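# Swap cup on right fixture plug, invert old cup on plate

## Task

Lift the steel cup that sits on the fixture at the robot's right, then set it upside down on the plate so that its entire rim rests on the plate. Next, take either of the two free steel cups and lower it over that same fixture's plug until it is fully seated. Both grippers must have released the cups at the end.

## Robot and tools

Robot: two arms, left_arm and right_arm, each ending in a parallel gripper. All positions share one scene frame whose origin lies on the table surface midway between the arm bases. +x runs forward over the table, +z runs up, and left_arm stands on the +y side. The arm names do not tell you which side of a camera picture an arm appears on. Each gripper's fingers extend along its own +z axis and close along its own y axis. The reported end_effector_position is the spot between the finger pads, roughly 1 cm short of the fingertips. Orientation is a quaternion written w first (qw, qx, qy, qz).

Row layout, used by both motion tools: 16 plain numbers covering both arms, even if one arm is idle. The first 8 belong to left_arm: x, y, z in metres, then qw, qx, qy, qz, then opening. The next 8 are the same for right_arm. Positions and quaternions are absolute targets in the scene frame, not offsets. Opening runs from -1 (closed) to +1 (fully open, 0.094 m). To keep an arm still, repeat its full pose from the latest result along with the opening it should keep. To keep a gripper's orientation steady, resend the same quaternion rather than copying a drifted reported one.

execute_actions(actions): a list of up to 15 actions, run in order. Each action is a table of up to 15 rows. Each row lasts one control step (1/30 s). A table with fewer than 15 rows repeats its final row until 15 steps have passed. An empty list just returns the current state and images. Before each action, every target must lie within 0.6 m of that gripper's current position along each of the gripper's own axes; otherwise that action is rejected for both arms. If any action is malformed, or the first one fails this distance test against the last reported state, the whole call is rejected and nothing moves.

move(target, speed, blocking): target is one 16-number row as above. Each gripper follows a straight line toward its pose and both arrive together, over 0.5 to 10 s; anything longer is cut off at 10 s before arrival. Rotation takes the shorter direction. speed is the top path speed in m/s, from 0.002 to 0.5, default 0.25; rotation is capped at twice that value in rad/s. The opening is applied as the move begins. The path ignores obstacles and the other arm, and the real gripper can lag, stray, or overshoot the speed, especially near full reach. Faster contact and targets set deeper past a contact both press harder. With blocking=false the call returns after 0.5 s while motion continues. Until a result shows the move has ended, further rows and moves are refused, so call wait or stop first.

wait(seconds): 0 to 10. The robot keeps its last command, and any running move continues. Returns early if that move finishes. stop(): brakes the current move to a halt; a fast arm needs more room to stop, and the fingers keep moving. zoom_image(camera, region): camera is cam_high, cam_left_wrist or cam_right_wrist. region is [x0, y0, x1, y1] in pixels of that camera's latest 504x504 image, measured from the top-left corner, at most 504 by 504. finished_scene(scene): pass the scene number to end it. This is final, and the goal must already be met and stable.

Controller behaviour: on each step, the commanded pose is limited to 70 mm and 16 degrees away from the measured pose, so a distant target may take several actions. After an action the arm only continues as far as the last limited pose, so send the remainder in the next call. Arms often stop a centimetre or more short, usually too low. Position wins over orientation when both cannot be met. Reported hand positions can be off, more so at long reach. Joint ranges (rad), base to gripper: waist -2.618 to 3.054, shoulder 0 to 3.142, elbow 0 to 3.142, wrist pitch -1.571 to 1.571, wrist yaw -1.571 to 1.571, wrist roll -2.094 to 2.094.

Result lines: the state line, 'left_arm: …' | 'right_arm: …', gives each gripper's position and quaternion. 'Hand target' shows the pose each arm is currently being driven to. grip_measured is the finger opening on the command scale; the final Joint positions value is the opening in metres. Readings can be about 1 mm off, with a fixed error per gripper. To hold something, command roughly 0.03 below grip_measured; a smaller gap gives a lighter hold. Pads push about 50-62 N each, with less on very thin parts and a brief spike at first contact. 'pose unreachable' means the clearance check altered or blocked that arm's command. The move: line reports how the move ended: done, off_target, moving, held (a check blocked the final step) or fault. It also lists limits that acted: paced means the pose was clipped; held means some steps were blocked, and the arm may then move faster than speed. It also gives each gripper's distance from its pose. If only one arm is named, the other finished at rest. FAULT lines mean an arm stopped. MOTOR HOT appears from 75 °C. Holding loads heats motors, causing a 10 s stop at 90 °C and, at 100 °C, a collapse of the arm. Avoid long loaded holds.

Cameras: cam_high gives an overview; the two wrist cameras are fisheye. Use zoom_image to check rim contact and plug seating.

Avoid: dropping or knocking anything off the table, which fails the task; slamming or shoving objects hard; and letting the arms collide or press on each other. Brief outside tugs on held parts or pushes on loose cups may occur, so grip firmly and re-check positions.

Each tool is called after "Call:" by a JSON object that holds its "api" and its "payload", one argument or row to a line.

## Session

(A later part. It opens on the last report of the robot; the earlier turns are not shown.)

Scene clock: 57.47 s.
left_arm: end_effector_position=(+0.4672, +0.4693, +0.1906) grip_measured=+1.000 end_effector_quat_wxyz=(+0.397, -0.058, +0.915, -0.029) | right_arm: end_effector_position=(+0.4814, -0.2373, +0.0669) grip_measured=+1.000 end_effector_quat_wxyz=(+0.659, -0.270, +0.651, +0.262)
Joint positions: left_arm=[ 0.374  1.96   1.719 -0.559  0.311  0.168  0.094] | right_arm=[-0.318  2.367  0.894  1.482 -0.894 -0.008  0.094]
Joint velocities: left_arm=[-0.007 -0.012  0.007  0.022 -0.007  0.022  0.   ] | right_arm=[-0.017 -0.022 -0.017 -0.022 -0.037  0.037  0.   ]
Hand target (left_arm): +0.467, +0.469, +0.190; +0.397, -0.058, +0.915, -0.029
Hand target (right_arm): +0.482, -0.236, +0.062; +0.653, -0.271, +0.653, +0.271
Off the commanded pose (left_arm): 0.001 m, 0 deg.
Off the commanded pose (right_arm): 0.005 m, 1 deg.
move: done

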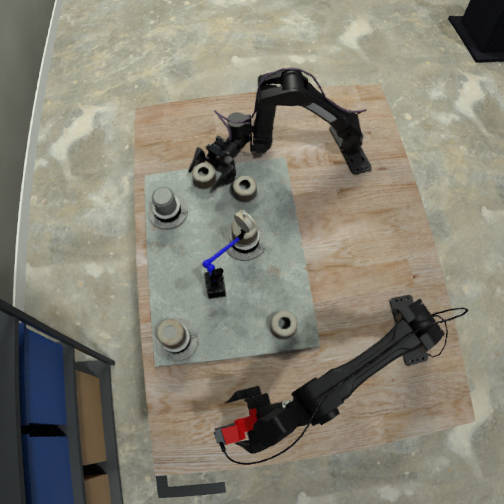

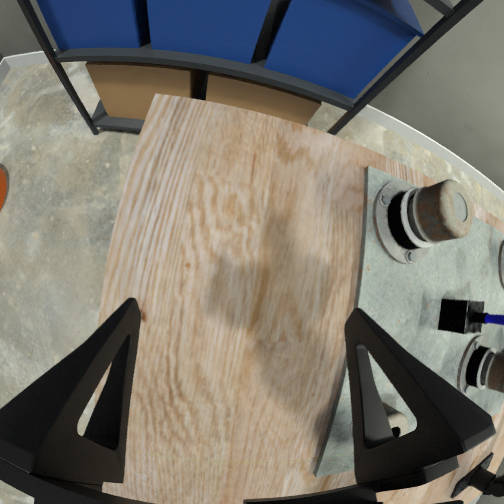

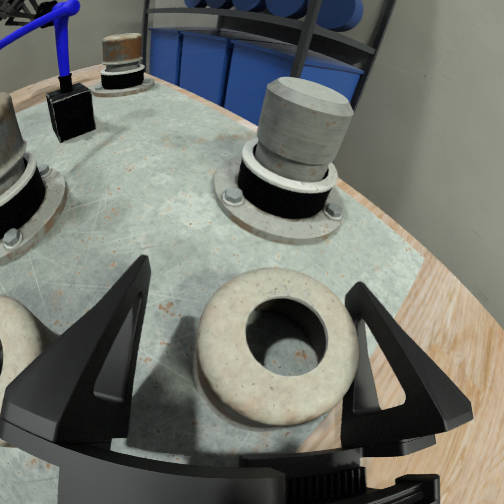

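Call:
{"api": "move", "payload": {
  "target": [0.467,0.469,0.19,0.397,-0.058,0.915,-0.029,1, 0.487,-0.249,0.066,0.653,-0.271,0.653,0.271,1],
  "speed": 0.03
}}

Call:
{"api": "move", "payload": {
  "target": [0.467,0.469,0.19,0.397,-0.058,0.915,-0.029,1, 0.487,-0.249,0.054,0.653,-0.271,0.653,0.271,1],
  "speed": 0.03
}}

Scene clock: 61.90 s.
left_arm: end_effector_position=(+0.4672, +0.4693, +0.1906) grip_measured=+1.000 end_effector_quat_wxyz=(+0.397, -0.058, +0.915, -0.029) | right_arm: end_effector_position=(+0.4836, -0.2475, +0.0694) grip_measured=+1.000 end_effector_quat_wxyz=(+0.660, -0.273, +0.649, +0.263)
Joint positions: left_arm=[ 0.374  1.96   1.719 -0.559  0.311  0.168  0.094] | right_arm=[-0.347  2.367  0.913  1.469 -0.928 -0.008  0.094]
Joint velocities: left_arm=[ 0.007  0.002 -0.027  0.022 -0.022 -0.051  0.   ] | right_arm=[-0.012 -0.002 -0.022 -0.022 -0.051  0.037  0.   ]
Hand target (left_arm): +0.467, +0.469, +0.190; +0.397, -0.058, +0.915, -0.029
Hand target (right_arm): +0.487, -0.249, +0.066; +0.653, -0.271, +0.653, +0.271
Off the commanded pose (left_arm): 0.001 m, 0 deg.
Off the commanded pose (right_arm): 0.005 m, 1 deg.
move: done

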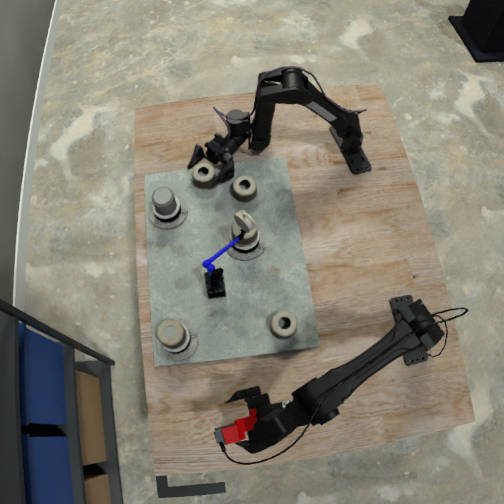

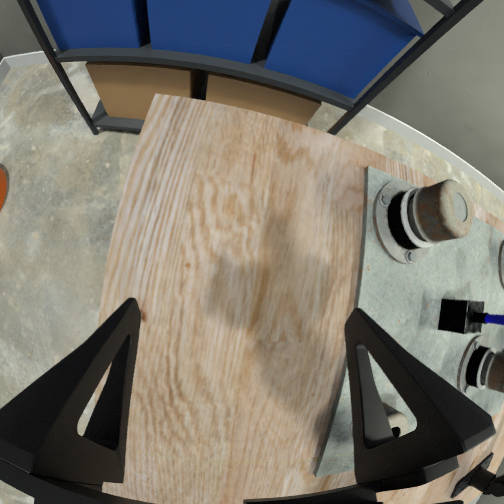

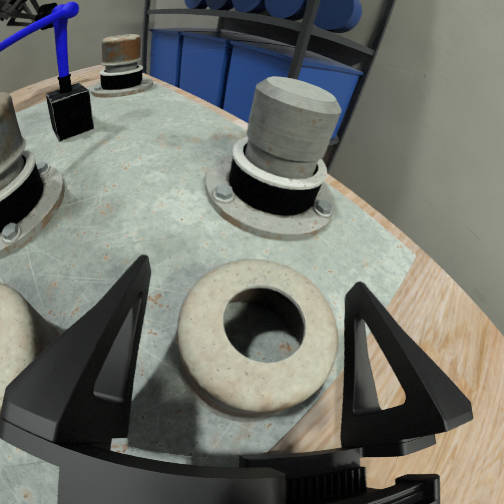

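Scene clock: 62.73 s.
left_arm: end_effector_position=(+0.4672, +0.4693, +0.1906) grip_measured=+1.000 end_effector_quat_wxyz=(+0.397, -0.058, +0.915, -0.029) | right_arm: end_effector_position=(+0.4836, -0.2472, +0.0532) grip_measured=+1.000 end_effector_quat_wxyz=(+0.651, -0.269, +0.657, +0.269)
Joint positions: left_arm=[ 0.374  1.96   1.719 -0.559  0.311  0.168  0.094] | right_arm=[-0.347  2.411  0.925  1.472 -0.931 -0.008  0.094]
Joint velocities: left_arm=[-0.012  0.002 -0.012 -0.022 -0.022 -0.022  0.   ] | right_arm=[-0.012 -0.002 -0.002  0.022  0.007 -0.022  0.   ]
Hand target (left_arm): +0.467, +0.469, +0.190; +0.397, -0.058, +0.915, -0.029
Hand target (right_arm): +0.487, -0.249, +0.054; +0.653, -0.271, +0.653, +0.271
Off the commanded pose (left_arm): 0.001 m, 0 deg.
Off the commanded pose (right_arm): 0.004 m, 1 deg.
move: done

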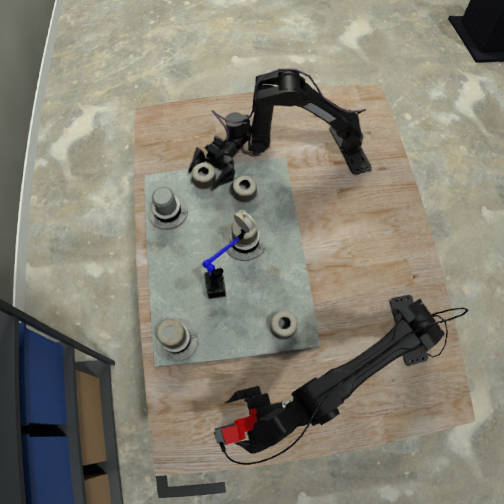

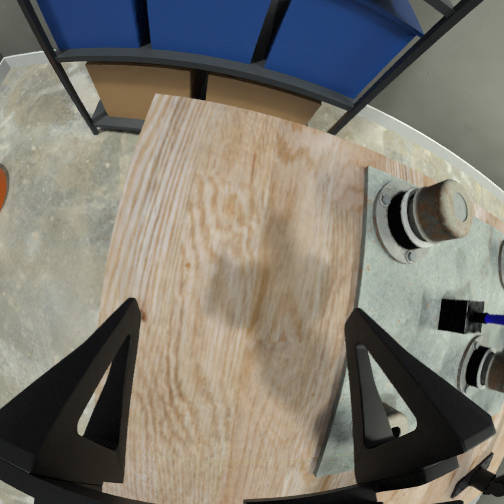

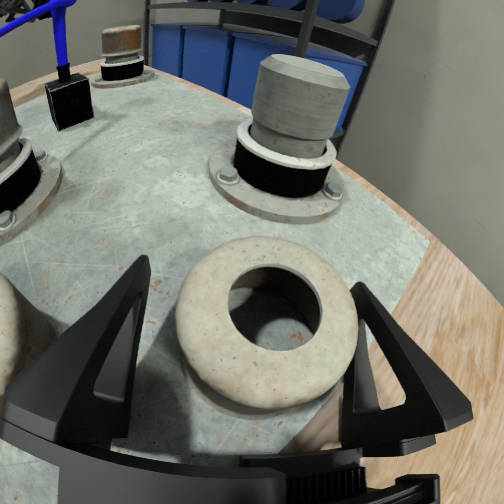

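Call:
{"api": "move", "payload": {
  "target": [0.467,0.469,0.19,0.397,-0.058,0.915,-0.029,1, 0.487,-0.251,0.055,0.653,-0.271,0.653,0.271,0.2],
  "speed": 0.03
}}

Call:
{"api": "move", "payload": {
  "target": [0.467,0.469,0.19,0.397,-0.058,0.915,-0.029,1, 0.50,-0.24,0.22,0.675,-0.278,0.63,0.264,0.2],
  "speed": 0.12
}}

Call:
{"api": "move", "payload": {
  "target": [0.467,0.469,0.19,0.397,-0.058,0.915,-0.029,1, 0.611,-0.156,0.21,0.675,-0.278,0.63,0.264,0.2],
  "speed": 0.1
}}

Call:
{"api": "move", "payload": {
  "target": [0.467,0.469,0.19,0.397,-0.058,0.915,-0.029,1, 0.611,-0.156,0.18,0.675,-0.278,0.63,0.264,0.2],
  "speed": 0.04
}}

Scene clock: 68.00 s.
left_arm: end_effector_position=(+0.4672, +0.4693, +0.1906) grip_measured=+1.000 end_effector_quat_wxyz=(+0.397, -0.058, +0.915, -0.029) | right_arm: end_effector_position=(+0.4835, -0.2477, +0.0534) grip_measured=+0.474 end_effector_quat_wxyz=(+0.651, -0.269, +0.657, +0.269)
Joint positions: left_arm=[ 0.374  1.96   1.719 -0.559  0.311  0.168  0.094] | right_arm=[-0.348  2.411  0.925  1.473 -0.933 -0.008  0.069]
Joint velocities: left_arm=[-0.012 -0.007 -0.002 -0.037 -0.007 -0.007  0.   ] | right_arm=[-0.012  0.002 -0.007 -0.022  0.037 -0.037 -0.   ]
Hand target (left_arm): +0.467, +0.469, +0.190; +0.397, -0.058, +0.915, -0.029
Hand target (right_arm): +0.487, -0.251, +0.055; +0.653, -0.271, +0.653, +0.271
Off the commanded pose (left_arm): 0.001 m, 0 deg.
Off the commanded pose (right_arm): 0.005 m, 1 deg.
move: done

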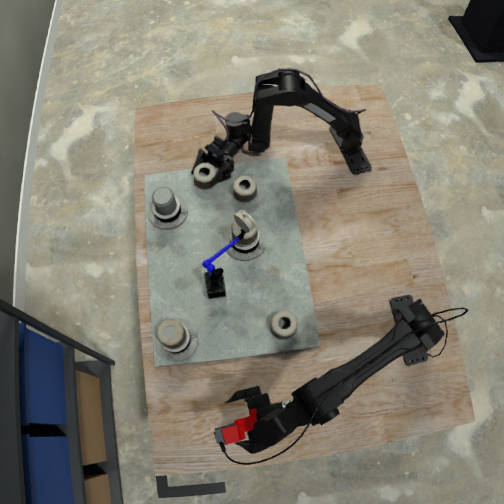

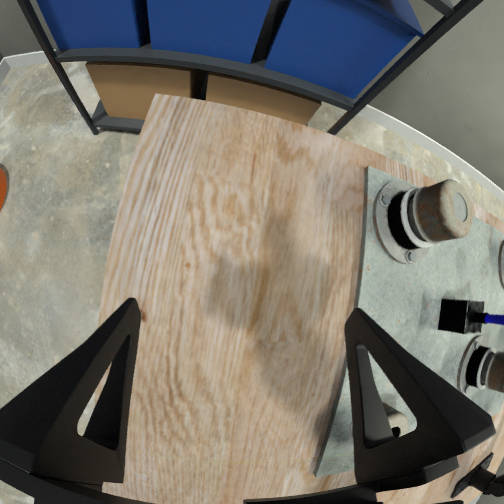

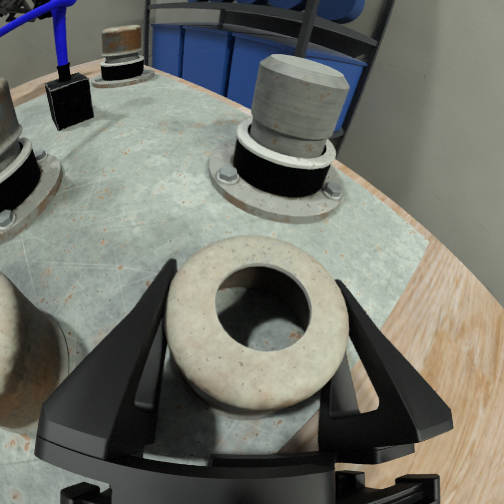

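Scene clock: 70.00 s.
left_arm: end_effector_position=(+0.4672, +0.4693, +0.1906) grip_measured=+1.000 end_effector_quat_wxyz=(+0.397, -0.058, +0.915, -0.029) | right_arm: end_effector_position=(+0.4945, -0.2421, +0.1939) grip_measured=+0.474 end_effector_quat_wxyz=(+0.655, -0.268, +0.650, +0.276)
Joint positions: left_arm=[ 0.374  1.96   1.719 -0.559  0.311  0.168  0.094] | right_arm=[-0.332  1.971  0.988  1.    -0.926  0.021  0.069]
Joint velocities: left_arm=[-0.022 -0.007  0.007 -0.022 -0.037  0.007  0.   ] | right_arm=[ 0.012  0.002 -0.007 -0.007 -0.007  0.037  0.   ]
Hand target (left_arm): +0.467, +0.469, +0.190; +0.397, -0.058, +0.915, -0.029
Hand target (right_arm): +0.497, -0.240, +0.220; +0.675, -0.277, +0.630, +0.265
Off the commanded pose (left_arm): 0.001 m, 0 deg.
Off the commanded pose (right_arm): 0.027 m, 4 deg.
move: off_target (right_arm)

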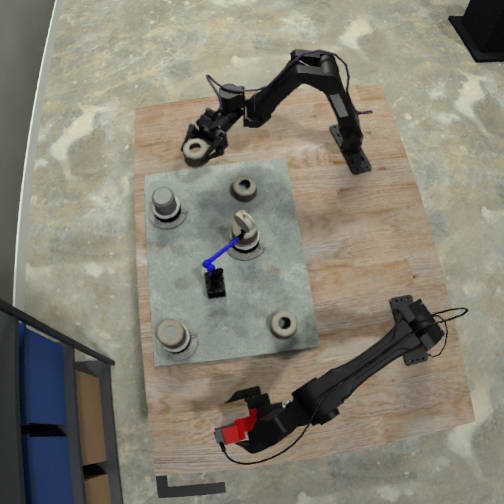

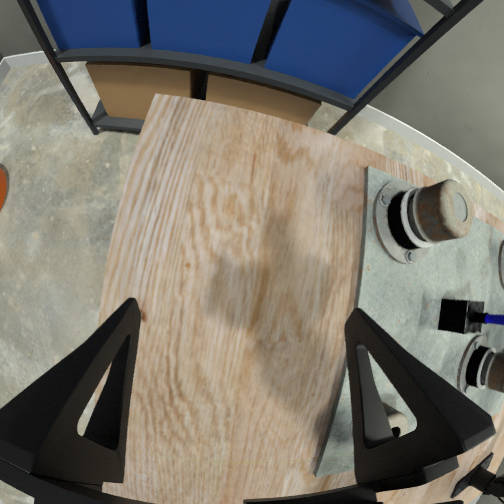

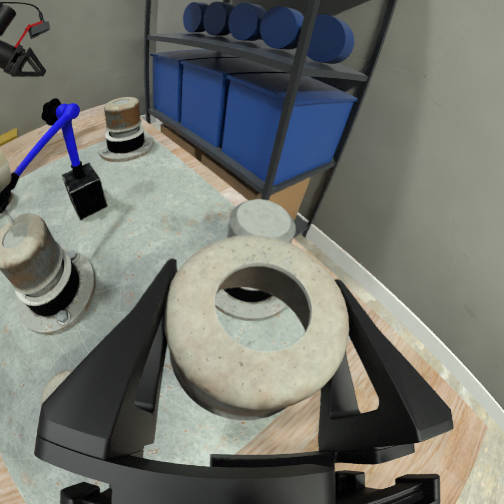

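Scene clock: 71.97 s.
left_arm: end_effector_position=(+0.4672, +0.4693, +0.1906) grip_measured=+1.000 end_effector_quat_wxyz=(+0.397, -0.058, +0.915, -0.029) | right_arm: end_effector_position=(+0.6056, -0.1586, +0.1851) grip_measured=+0.474 end_effector_quat_wxyz=(+0.651, -0.269, +0.653, +0.278)
Joint positions: left_arm=[ 0.374  1.96   1.719 -0.559  0.311  0.168  0.094] | right_arm=[-0.131  2.321  1.553  0.772 -0.73   0.015  0.069]
Joint velocities: left_arm=[ 0.012 -0.012 -0.012 -0.022 -0.051 -0.022  0.   ] | right_arm=[ 0.007 -0.002  0.012  0.11  -0.022 -0.037 -0.001]
Hand target (left_arm): +0.467, +0.469, +0.190; +0.397, -0.058, +0.915, -0.029
Hand target (right_arm): +0.610, -0.158, +0.212; +0.676, -0.277, +0.630, +0.265
Off the commanded pose (left_arm): 0.001 m, 0 deg.
Off the commanded pose (right_arm): 0.026 m, 4 deg.
move: off_target (right_arm)

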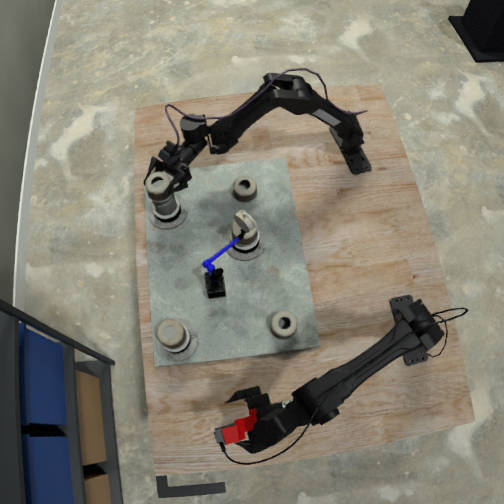

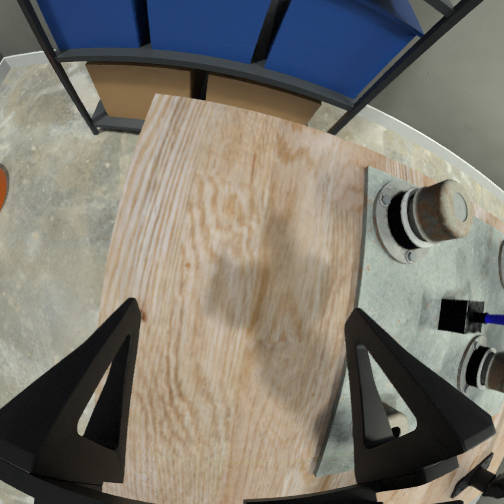

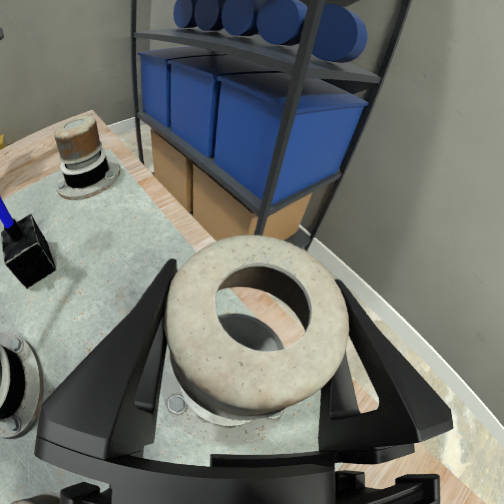

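Scene clock: 73.17 s.
left_arm: end_effector_position=(+0.4672, +0.4693, +0.1906) grip_measured=+1.000 end_effector_quat_wxyz=(+0.397, -0.058, +0.915, -0.029) | right_arm: end_effector_position=(+0.6092, -0.1588, +0.1565) grip_measured=+0.474 end_effector_quat_wxyz=(+0.645, -0.267, +0.660, +0.278)
Joint positions: left_arm=[ 0.374  1.96   1.719 -0.559  0.311  0.168  0.094] | right_arm=[-0.131  2.382  1.553  0.812 -0.727  0.01   0.069]
Joint velocities: left_arm=[-0.002 -0.017 -0.012 -0.037 -0.037  0.037  0.   ] | right_arm=[-0.012 -0.002  0.002  0.037  0.022  0.022 -0.   ]
Hand target (left_arm): +0.467, +0.469, +0.190; +0.397, -0.058, +0.915, -0.029
Hand target (right_arm): +0.610, -0.156, +0.180; +0.674, -0.278, +0.631, +0.264
Off the commanded pose (left_arm): 0.001 m, 0 deg.
Off the commanded pose (right_arm): 0.024 m, 5 deg.
move: off_target (right_arm)

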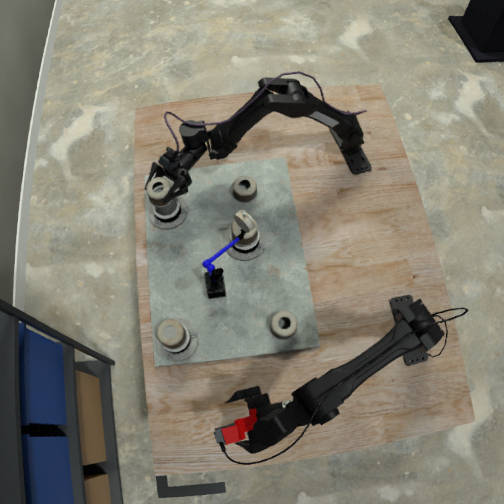

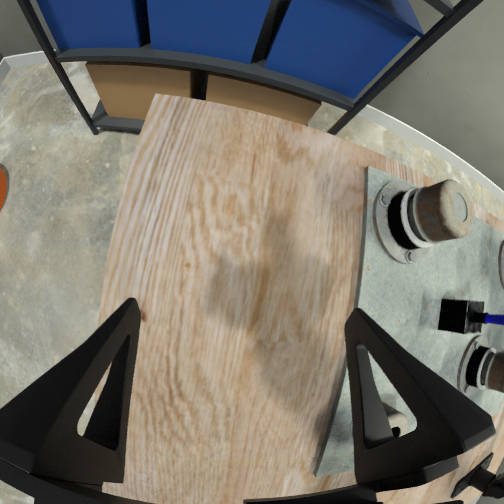

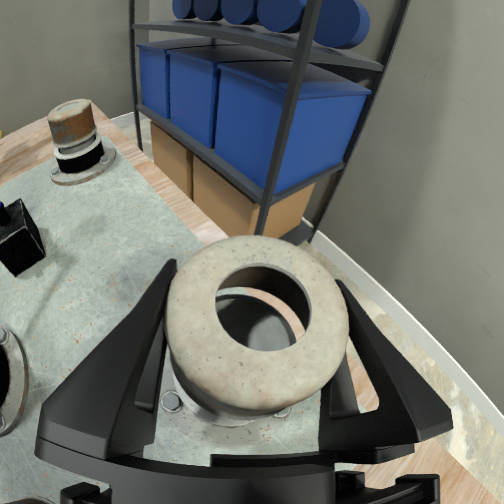

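Call:
{"api": "move", "payload": {
  "target": [0.467,0.469,0.19,0.397,-0.058,0.915,-0.029,1, 0.607,-0.156,0.13,0.67,-0.275,0.64,0.268,0.2],
  "speed": 0.03
}}

Scene clock: 76.93 s.
left_arm: end_effector_position=(+0.4672, +0.4693, +0.1906) grip_measured=+1.000 end_effector_quat_wxyz=(+0.397, -0.058, +0.915, -0.029) | right_arm: end_effector_position=(+0.6051, -0.1563, +0.1533) grip_measured=+0.474 end_effector_quat_wxyz=(+0.680, -0.284, +0.619, +0.271)
Joint positions: left_arm=[ 0.374  1.96   1.719 -0.559  0.311  0.168  0.094] | right_arm=[-0.13   2.439  1.535  1.002 -0.742  0.015  0.069]
Joint velocities: left_arm=[-0.017  0.002 -0.002  0.081  0.081 -0.037  0.   ] | right_arm=[-0.012 -0.012 -0.012 -0.051 -0.037  0.007 -0.001]
Hand target (left_arm): +0.467, +0.469, +0.190; +0.397, -0.058, +0.915, -0.029
Hand target (right_arm): +0.606, -0.156, +0.130; +0.668, -0.274, +0.638, +0.267
Off the commanded pose (left_arm): 0.001 m, 0 deg.
Off the commanded pose (right_arm): 0.023 m, 3 deg.
move: off_target (right_arm)

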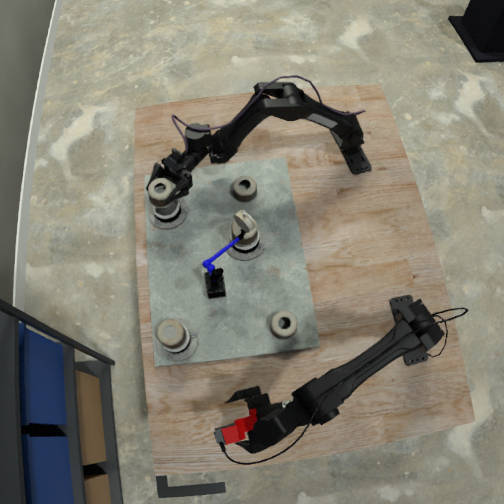

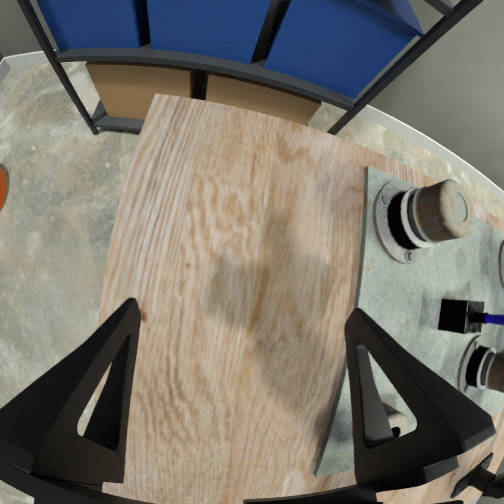

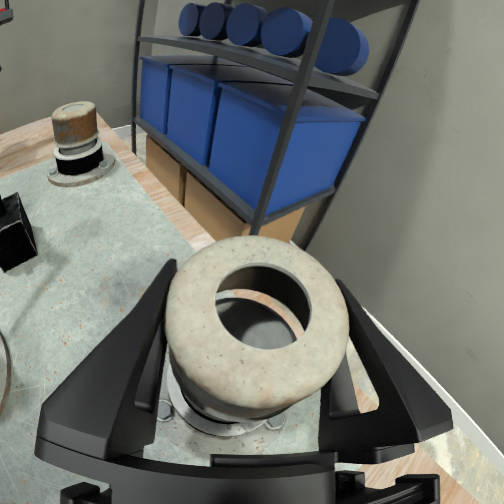

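Call:
{"api": "move", "payload": {
  "target": [0.467,0.469,0.19,0.397,-0.058,0.915,-0.029,1, 0.601,-0.161,0.185,0.67,-0.275,0.64,0.268,0.2],
  "speed": 0.03
}}

Call:
{"api": "move", "payload": {
  "target": [0.467,0.469,0.19,0.397,-0.058,0.915,-0.029,1, 0.601,-0.161,0.13,0.66,-0.272,0.648,0.27,0.2],
  "speed": 0.03
}}

Scene clock: 82.57 s.
left_arm: end_effector_position=(+0.4672, +0.4693, +0.1906) grip_measured=+1.000 end_effector_quat_wxyz=(+0.397, -0.058, +0.915, -0.029) | right_arm: end_effector_position=(+0.6012, -0.1578, +0.1594) grip_measured=+0.474 end_effector_quat_wxyz=(+0.648, -0.270, +0.655, +0.280)
Joint positions: left_arm=[ 0.374  1.96   1.719 -0.559  0.311  0.168  0.094] | right_arm=[-0.13   2.36   1.511  0.845 -0.734  0.013  0.069]
Joint velocities: left_arm=[-0.012 -0.007  0.007  0.007 -0.007 -0.037  0.   ] | right_arm=[ 0.002 -0.012 -0.007 -0.051 -0.051  0.037  0.001]
Hand target (left_arm): +0.467, +0.469, +0.190; +0.397, -0.058, +0.915, -0.029
Hand target (right_arm): +0.601, -0.161, +0.185; +0.668, -0.274, +0.638, +0.267
Off the commanded pose (left_arm): 0.001 m, 0 deg.
Off the commanded pose (right_arm): 0.026 m, 3 deg.
move: off_target (right_arm)

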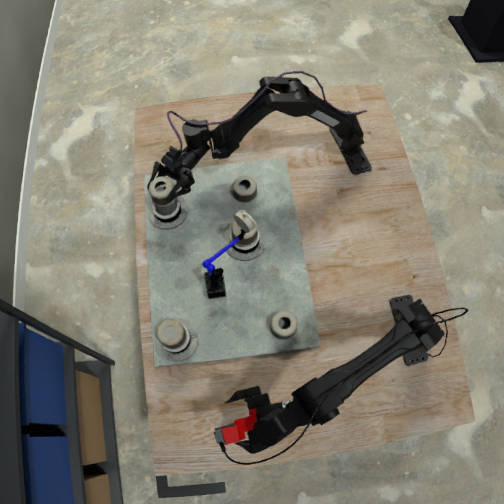

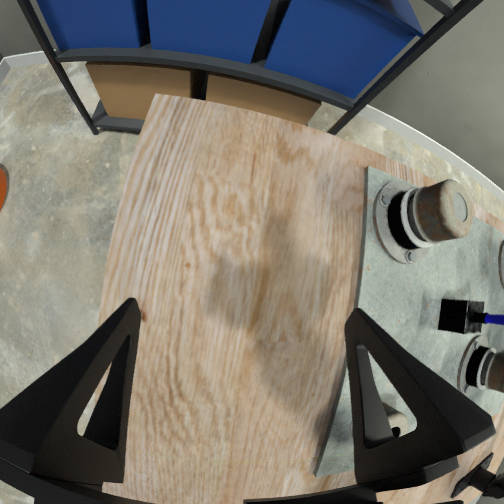

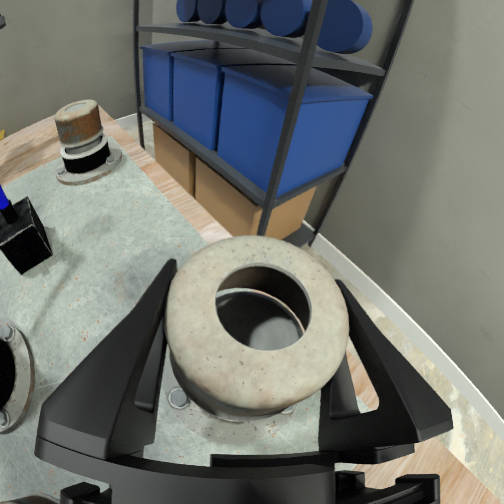

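Scene clock: 83.77 s.
left_arm: end_effector_position=(+0.4672, +0.4693, +0.1906) grip_measured=+1.000 end_effector_quat_wxyz=(+0.397, -0.058, +0.915, -0.029) | right_arm: end_effector_position=(+0.6029, -0.1579, +0.1482) grip_measured=+0.474 end_effector_quat_wxyz=(+0.670, -0.279, +0.633, +0.271)
Joint positions: left_arm=[ 0.374  1.96   1.719 -0.559  0.311  0.168  0.094] | right_arm=[-0.13   2.421  1.511  0.971 -0.733  0.009  0.069]
Joint velocities: left_arm=[-0.007 -0.007  0.012 -0.095 -0.095 -0.007  0.   ] | right_arm=[ 0.007 -0.002 -0.017 -0.037  0.022 -0.007 -0.   ]
Hand target (left_arm): +0.467, +0.469, +0.190; +0.397, -0.058, +0.915, -0.029
Hand target (right_arm): +0.601, -0.161, +0.130; +0.659, -0.272, +0.647, +0.270
Off the commanded pose (left_arm): 0.001 m, 0 deg.
Off the commanded pose (right_arm): 0.019 m, 2 deg.
move: off_target (right_arm)

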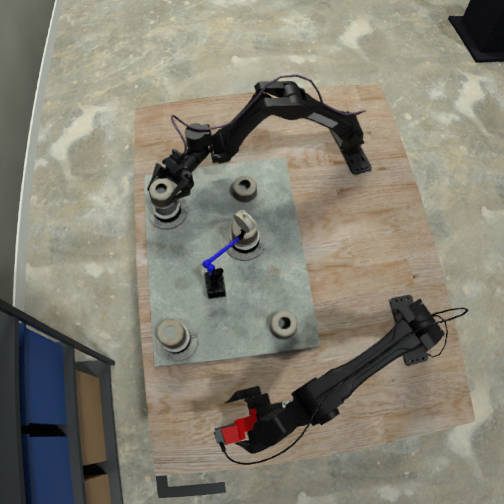

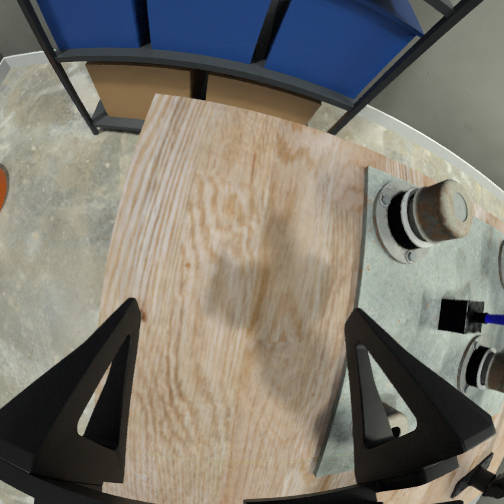

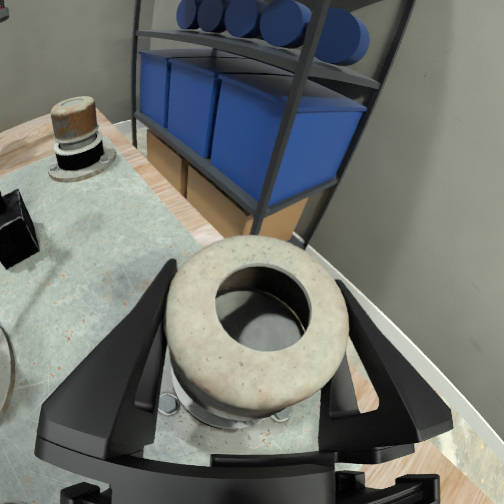

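Perhaps entering; push with twist.

Call:
{"api": "move", "payload": {
  "target": [0.467,0.469,0.19,0.397,-0.058,0.915,-0.029,1, 0.601,-0.157,0.085,0.58,-0.40,0.60,0.39,0.2],
  "speed": 0.05
}}

Call:
{"api": "move", "payload": {
  "target": [0.467,0.469,0.19,0.397,-0.058,0.915,-0.029,1, 0.604,-0.158,0.075,0.64,-0.28,0.66,0.27,0.2],
  "speed": 0.06
}}

Scene clock: 91.03 s.
left_arm: end_effector_position=(+0.4672, +0.4693, +0.1906) grip_measured=+1.000 end_effector_quat_wxyz=(+0.397, -0.058, +0.915, -0.029) | right_arm: end_effector_position=(+0.6015, -0.1540, +0.1294) grip_measured=+0.473 end_effector_quat_wxyz=(+0.608, -0.392, +0.574, +0.383)
Joint positions: left_arm=[ 0.374  1.96   1.719 -0.559  0.311  0.168  0.094] | right_arm=[-0.196  2.632  1.853  0.859 -1.161  0.037  0.069]
Joint velocities: left_arm=[ 0.002 -0.017 -0.012  0.051  0.007 -0.022  0.   ] | right_arm=[ 0.017  0.002  0.007 -0.066  0.007  0.037  0.   ]
Hand target (left_arm): +0.467, +0.469, +0.190; +0.397, -0.058, +0.915, -0.029
Hand target (right_arm): +0.599, -0.156, +0.086; +0.581, -0.395, +0.594, +0.391
Off the commanded pose (left_arm): 0.001 m, 0 deg.
Off the commanded pose (right_arm): 0.045 m, 4 deg.
move: off_target (right_arm)

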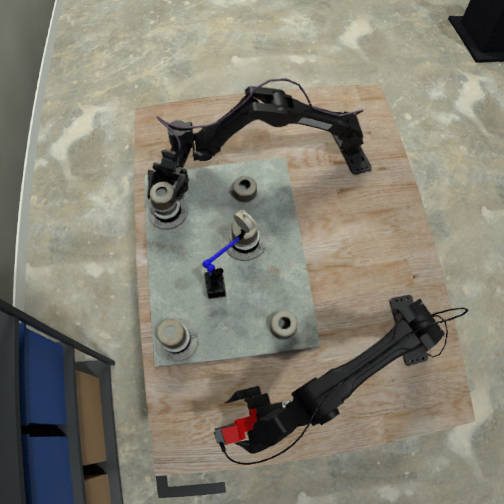

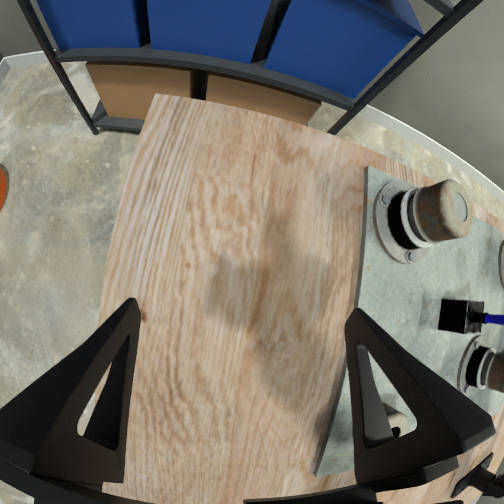

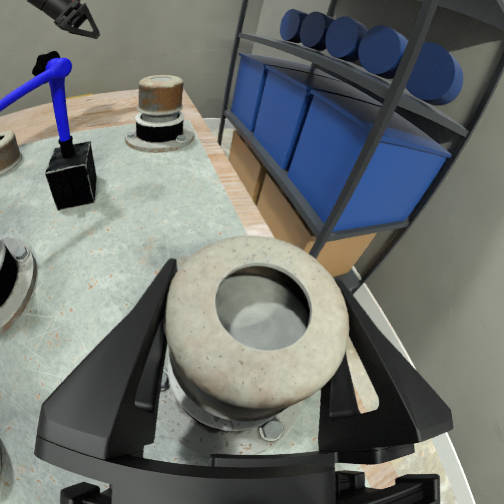

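Scene clock: 94.33 s.
left_arm: end_effector_position=(+0.4672, +0.4693, +0.1906) grip_measured=+1.000 end_effector_quat_wxyz=(+0.397, -0.058, +0.915, -0.029) | right_arm: end_effector_position=(+0.6047, -0.1556, +0.1269) grip_measured=+0.472 end_effector_quat_wxyz=(+0.672, -0.300, +0.612, +0.290)
Joint positions: left_arm=[ 0.374  1.96   1.719 -0.559  0.311  0.168  0.094] | right_arm=[-0.142  2.524  1.573  1.054 -0.808  0.027  0.069]
Joint velocities: left_arm=[ 0.017 -0.012 -0.002 -0.037 -0.022  0.037  0.   ] | right_arm=[ 0.012  0.002 -0.012 -0.022  0.007 -0.007 -0.002]
Hand target (left_arm): +0.467, +0.469, +0.190; +0.397, -0.058, +0.915, -0.029
Hand target (right_arm): +0.600, -0.159, +0.076; +0.639, -0.284, +0.661, +0.271
Off the commanded pose (left_arm): 0.001 m, 0 deg.
Off the commanded pose (right_arm): 0.052 m, 7 deg.
move: off_target (right_arm)

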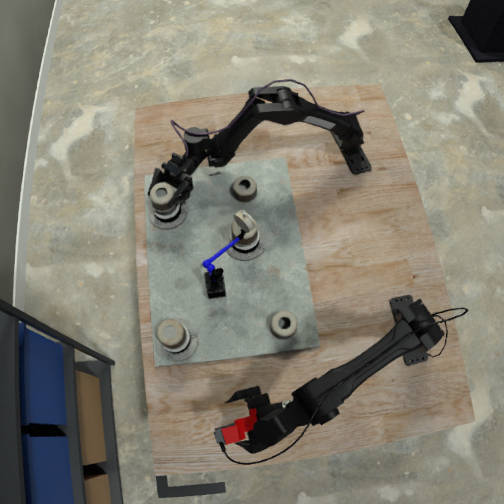

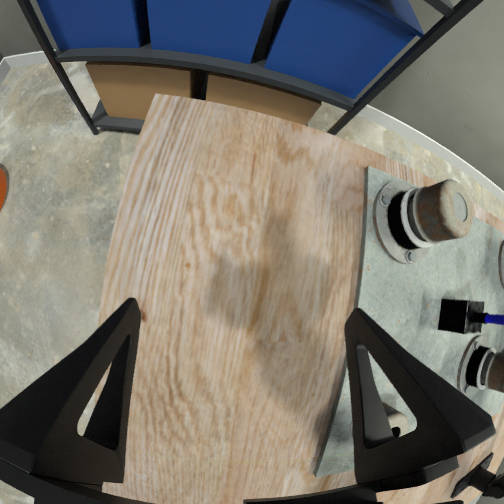

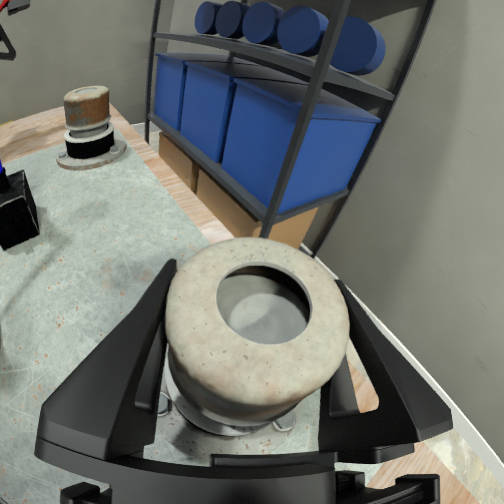

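Call:
{"api": "move", "payload": {
  "target": [0.467,0.469,0.19,0.397,-0.058,0.915,-0.029,1, 0.603,-0.156,0.04,0.50,-0.38,0.66,0.41,0.2],
  "speed": 0.08
}}

Call:
{"api": "move", "payload": {
  "target": [0.467,0.469,0.19,0.397,-0.058,0.915,-0.029,1, 0.604,-0.157,0.04,0.60,-0.17,0.76,0.18,0.2],
  "speed": 0.08
}}

Scene clock: 101.30 s.
left_arm: end_effector_position=(+0.4672, +0.4693, +0.1906) grip_measured=+1.000 end_effector_quat_wxyz=(+0.397, -0.058, +0.915, -0.029) | right_arm: end_effector_position=(+0.6020, -0.1526, +0.1167) grip_measured=+0.472 end_effector_quat_wxyz=(+0.573, -0.420, +0.590, +0.383)
Joint positions: left_arm=[ 0.374  1.96   1.719 -0.559  0.311  0.168  0.094] | right_arm=[-0.199  2.63   1.926  0.566 -1.209 -0.16   0.069]
Joint velocities: left_arm=[ 0.007  0.002  0.002 -0.007 -0.051 -0.007  0.   ] | right_arm=[-0.002 -0.012  0.027 -0.11  -0.022 -0.11   0.001]
Hand target (left_arm): +0.467, +0.469, +0.190; +0.397, -0.058, +0.915, -0.029
Hand target (right_arm): +0.595, -0.156, +0.042; +0.507, -0.377, +0.656, +0.413
Off the commanded pose (left_arm): 0.001 m, 0 deg.
Off the commanded pose (right_arm): 0.077 m, 13 deg.
move: off_target (right_arm)

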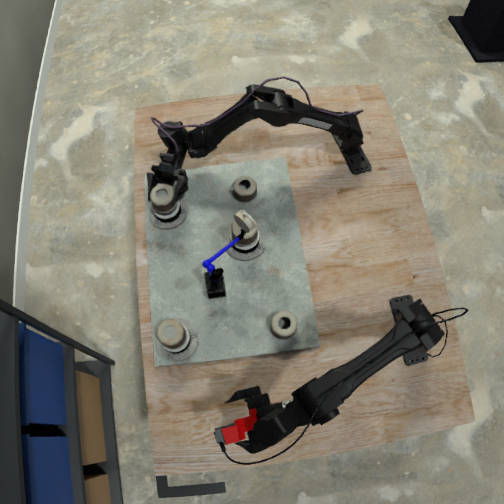

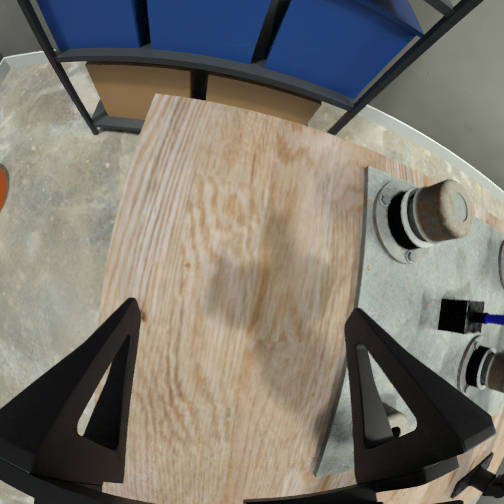

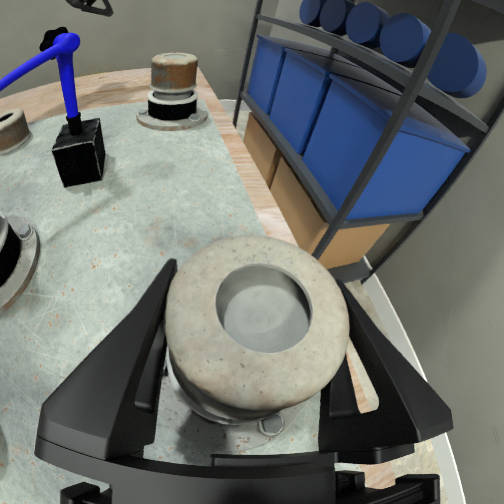

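Scene clock: 106.20 s.
left_arm: end_effector_position=(+0.4672, +0.4693, +0.1906) grip_measured=+1.000 end_effector_quat_wxyz=(+0.397, -0.058, +0.915, -0.029) | right_arm: end_effector_position=(+0.6084, -0.1591, +0.1082) grip_measured=+0.472 end_effector_quat_wxyz=(+0.678, -0.189, +0.687, +0.183)
Joint positions: left_arm=[ 0.374  1.96   1.719 -0.559  0.311  0.168  0.094] | right_arm=[-0.05   2.426  1.392  1.018 -0.388 -0.011  0.069]
Joint velocities: left_arm=[ 0.002  0.022 -0.007 -0.007 -0.051  0.022  0.   ] | right_arm=[ 0.007  0.012 -0.017  0.022  0.007 -0.037  0.   ]
Hand target (left_arm): +0.467, +0.469, +0.190; +0.397, -0.058, +0.915, -0.029
Hand target (right_arm): +0.597, -0.159, +0.043; +0.602, -0.173, +0.759, +0.179
Off the commanded pose (left_arm): 0.001 m, 0 deg.
Off the commanded pose (right_arm): 0.068 m, 12 deg.
move: off_target (right_arm)

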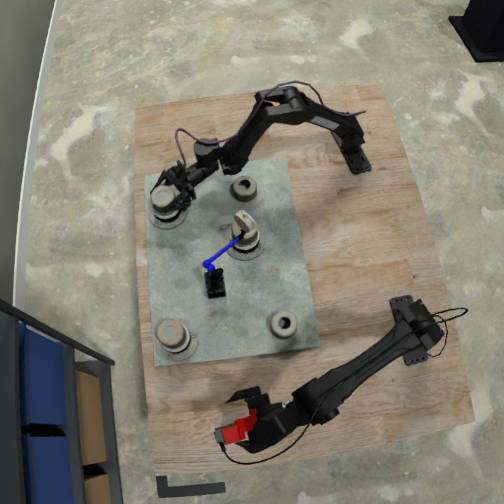

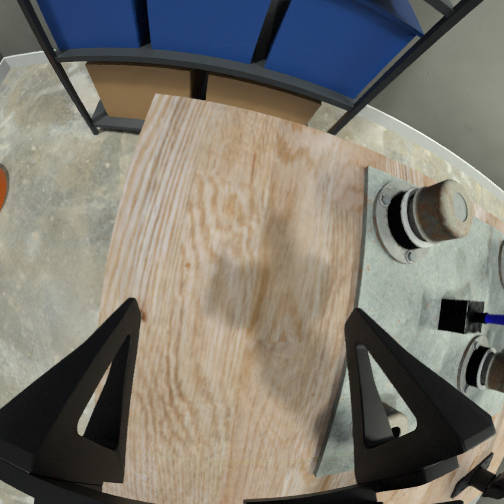

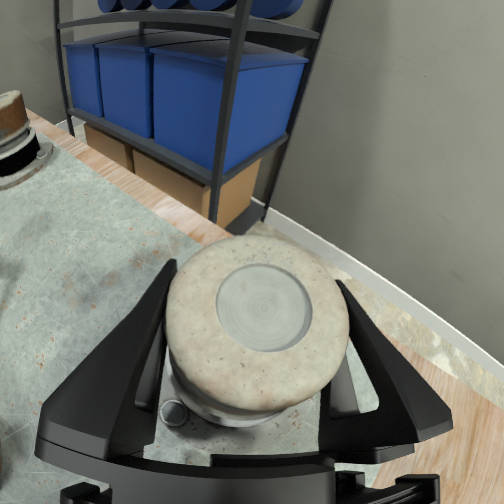

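Flush. Release.

Call:
{"api": "move", "payload": {
  "target": [0.467,0.469,0.19,0.397,-0.058,0.915,-0.029,1, 0.608,-0.159,0.115,0.68,-0.189,0.685,0.183,1],
  "speed": 0.04
}}

Call:
{"api": "move", "payload": {
  "target": [0.467,0.469,0.19,0.397,-0.058,0.915,-0.029,1, 0.60,-0.16,0.21,0.68,-0.189,0.685,0.183,1],
  "speed": 0.1
}}

Call:
{"api": "finished_scene", "payload": {
  "scene": 2
}}

Scene clock: 110.83 s.
left_arm: end_effector_position=(+0.4672, +0.4693, +0.1906) grip_measured=+1.000 end_effector_quat_wxyz=(+0.397, -0.058, +0.915, -0.029) | right_arm: end_effector_position=(+0.6084, -0.1591, +0.1098) grip_measured=+1.000 end_effector_quat_wxyz=(+0.680, -0.189, +0.685, +0.183)
Joint positions: left_arm=[ 0.374  1.96   1.719 -0.559  0.311  0.168  0.094] | right_arm=[-0.05   2.426  1.392  1.023 -0.386 -0.01   0.094]
Joint velocities: left_arm=[-0.012 -0.002  0.017 -0.037 -0.007 -0.066  0.   ] | right_arm=[-0.012 -0.002 -0.007 -0.007 -0.081 -0.037  0.   ]
Hand target (left_arm): +0.467, +0.469, +0.190; +0.397, -0.058, +0.915, -0.029
Hand target (right_arm): +0.608, -0.159, +0.115; +0.680, -0.189, +0.685, +0.183
Off the commanded pose (left_arm): 0.001 m, 0 deg.
Off the commanded pose (right_arm): 0.005 m, 0 deg.
move: done

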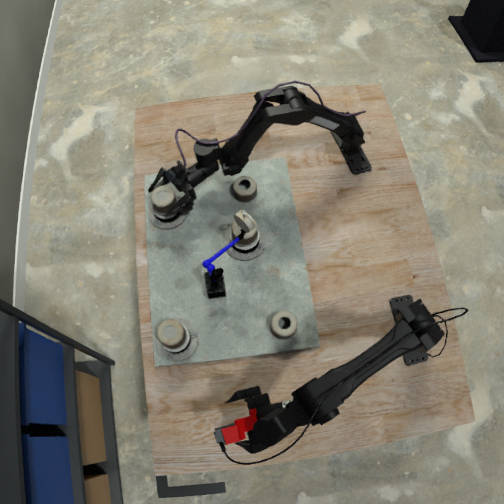

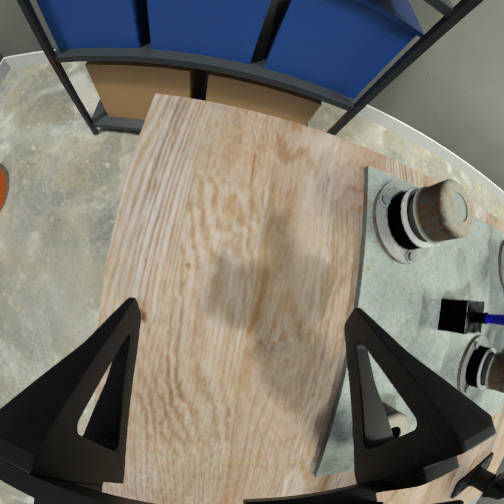

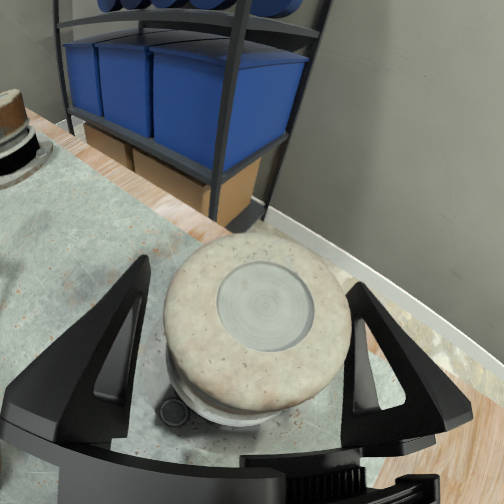

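Scene clock: 112.43 s.
left_arm: end_effector_position=(+0.4672, +0.4693, +0.1906) grip_measured=+1.000 end_effector_quat_wxyz=(+0.397, -0.058, +0.915, -0.029) | right_arm: end_effector_position=(+0.5991, -0.1604, +0.1990) grip_measured=+1.000 end_effector_quat_wxyz=(+0.678, -0.189, +0.687, +0.183)
Joint positions: left_arm=[ 0.374  1.96   1.719 -0.559  0.311  0.168  0.094] | right_arm=[-0.05   2.183  1.392  0.775 -0.386 -0.01   0.094]
Joint velocities: left_arm=[-0.007 -0.012 -0.002 -0.007  0.051 -0.066  0.   ] | right_arm=[ 0.017  0.002 -0.007 -0.022  0.037 -0.022  0.   ]
Hand target (left_arm): +0.467, +0.469, +0.190; +0.397, -0.058, +0.915, -0.029
Hand target (right_arm): +0.599, -0.160, +0.210; +0.680, -0.189, +0.684, +0.183
Off the commanded pose (left_arm): 0.001 m, 0 deg.
Off the commanded pose (right_arm): 0.011 m, 0 deg.
move: off_target (right_arm)

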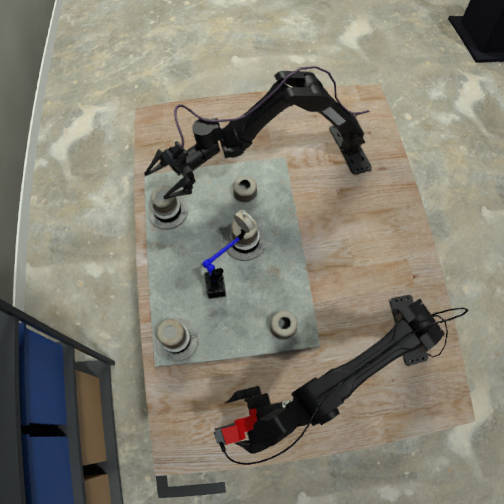

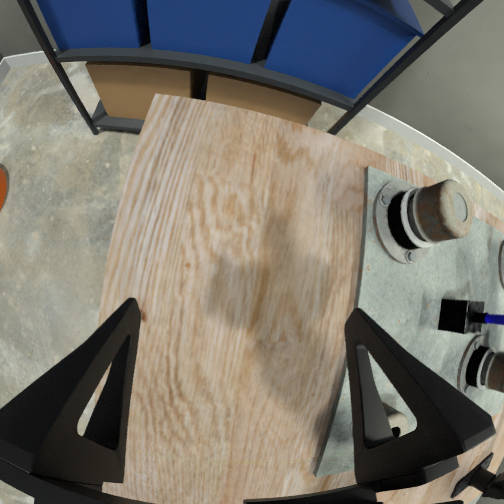

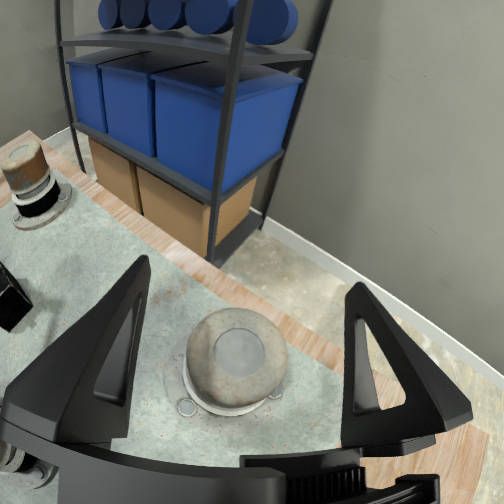

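The scene is finished: the task was done.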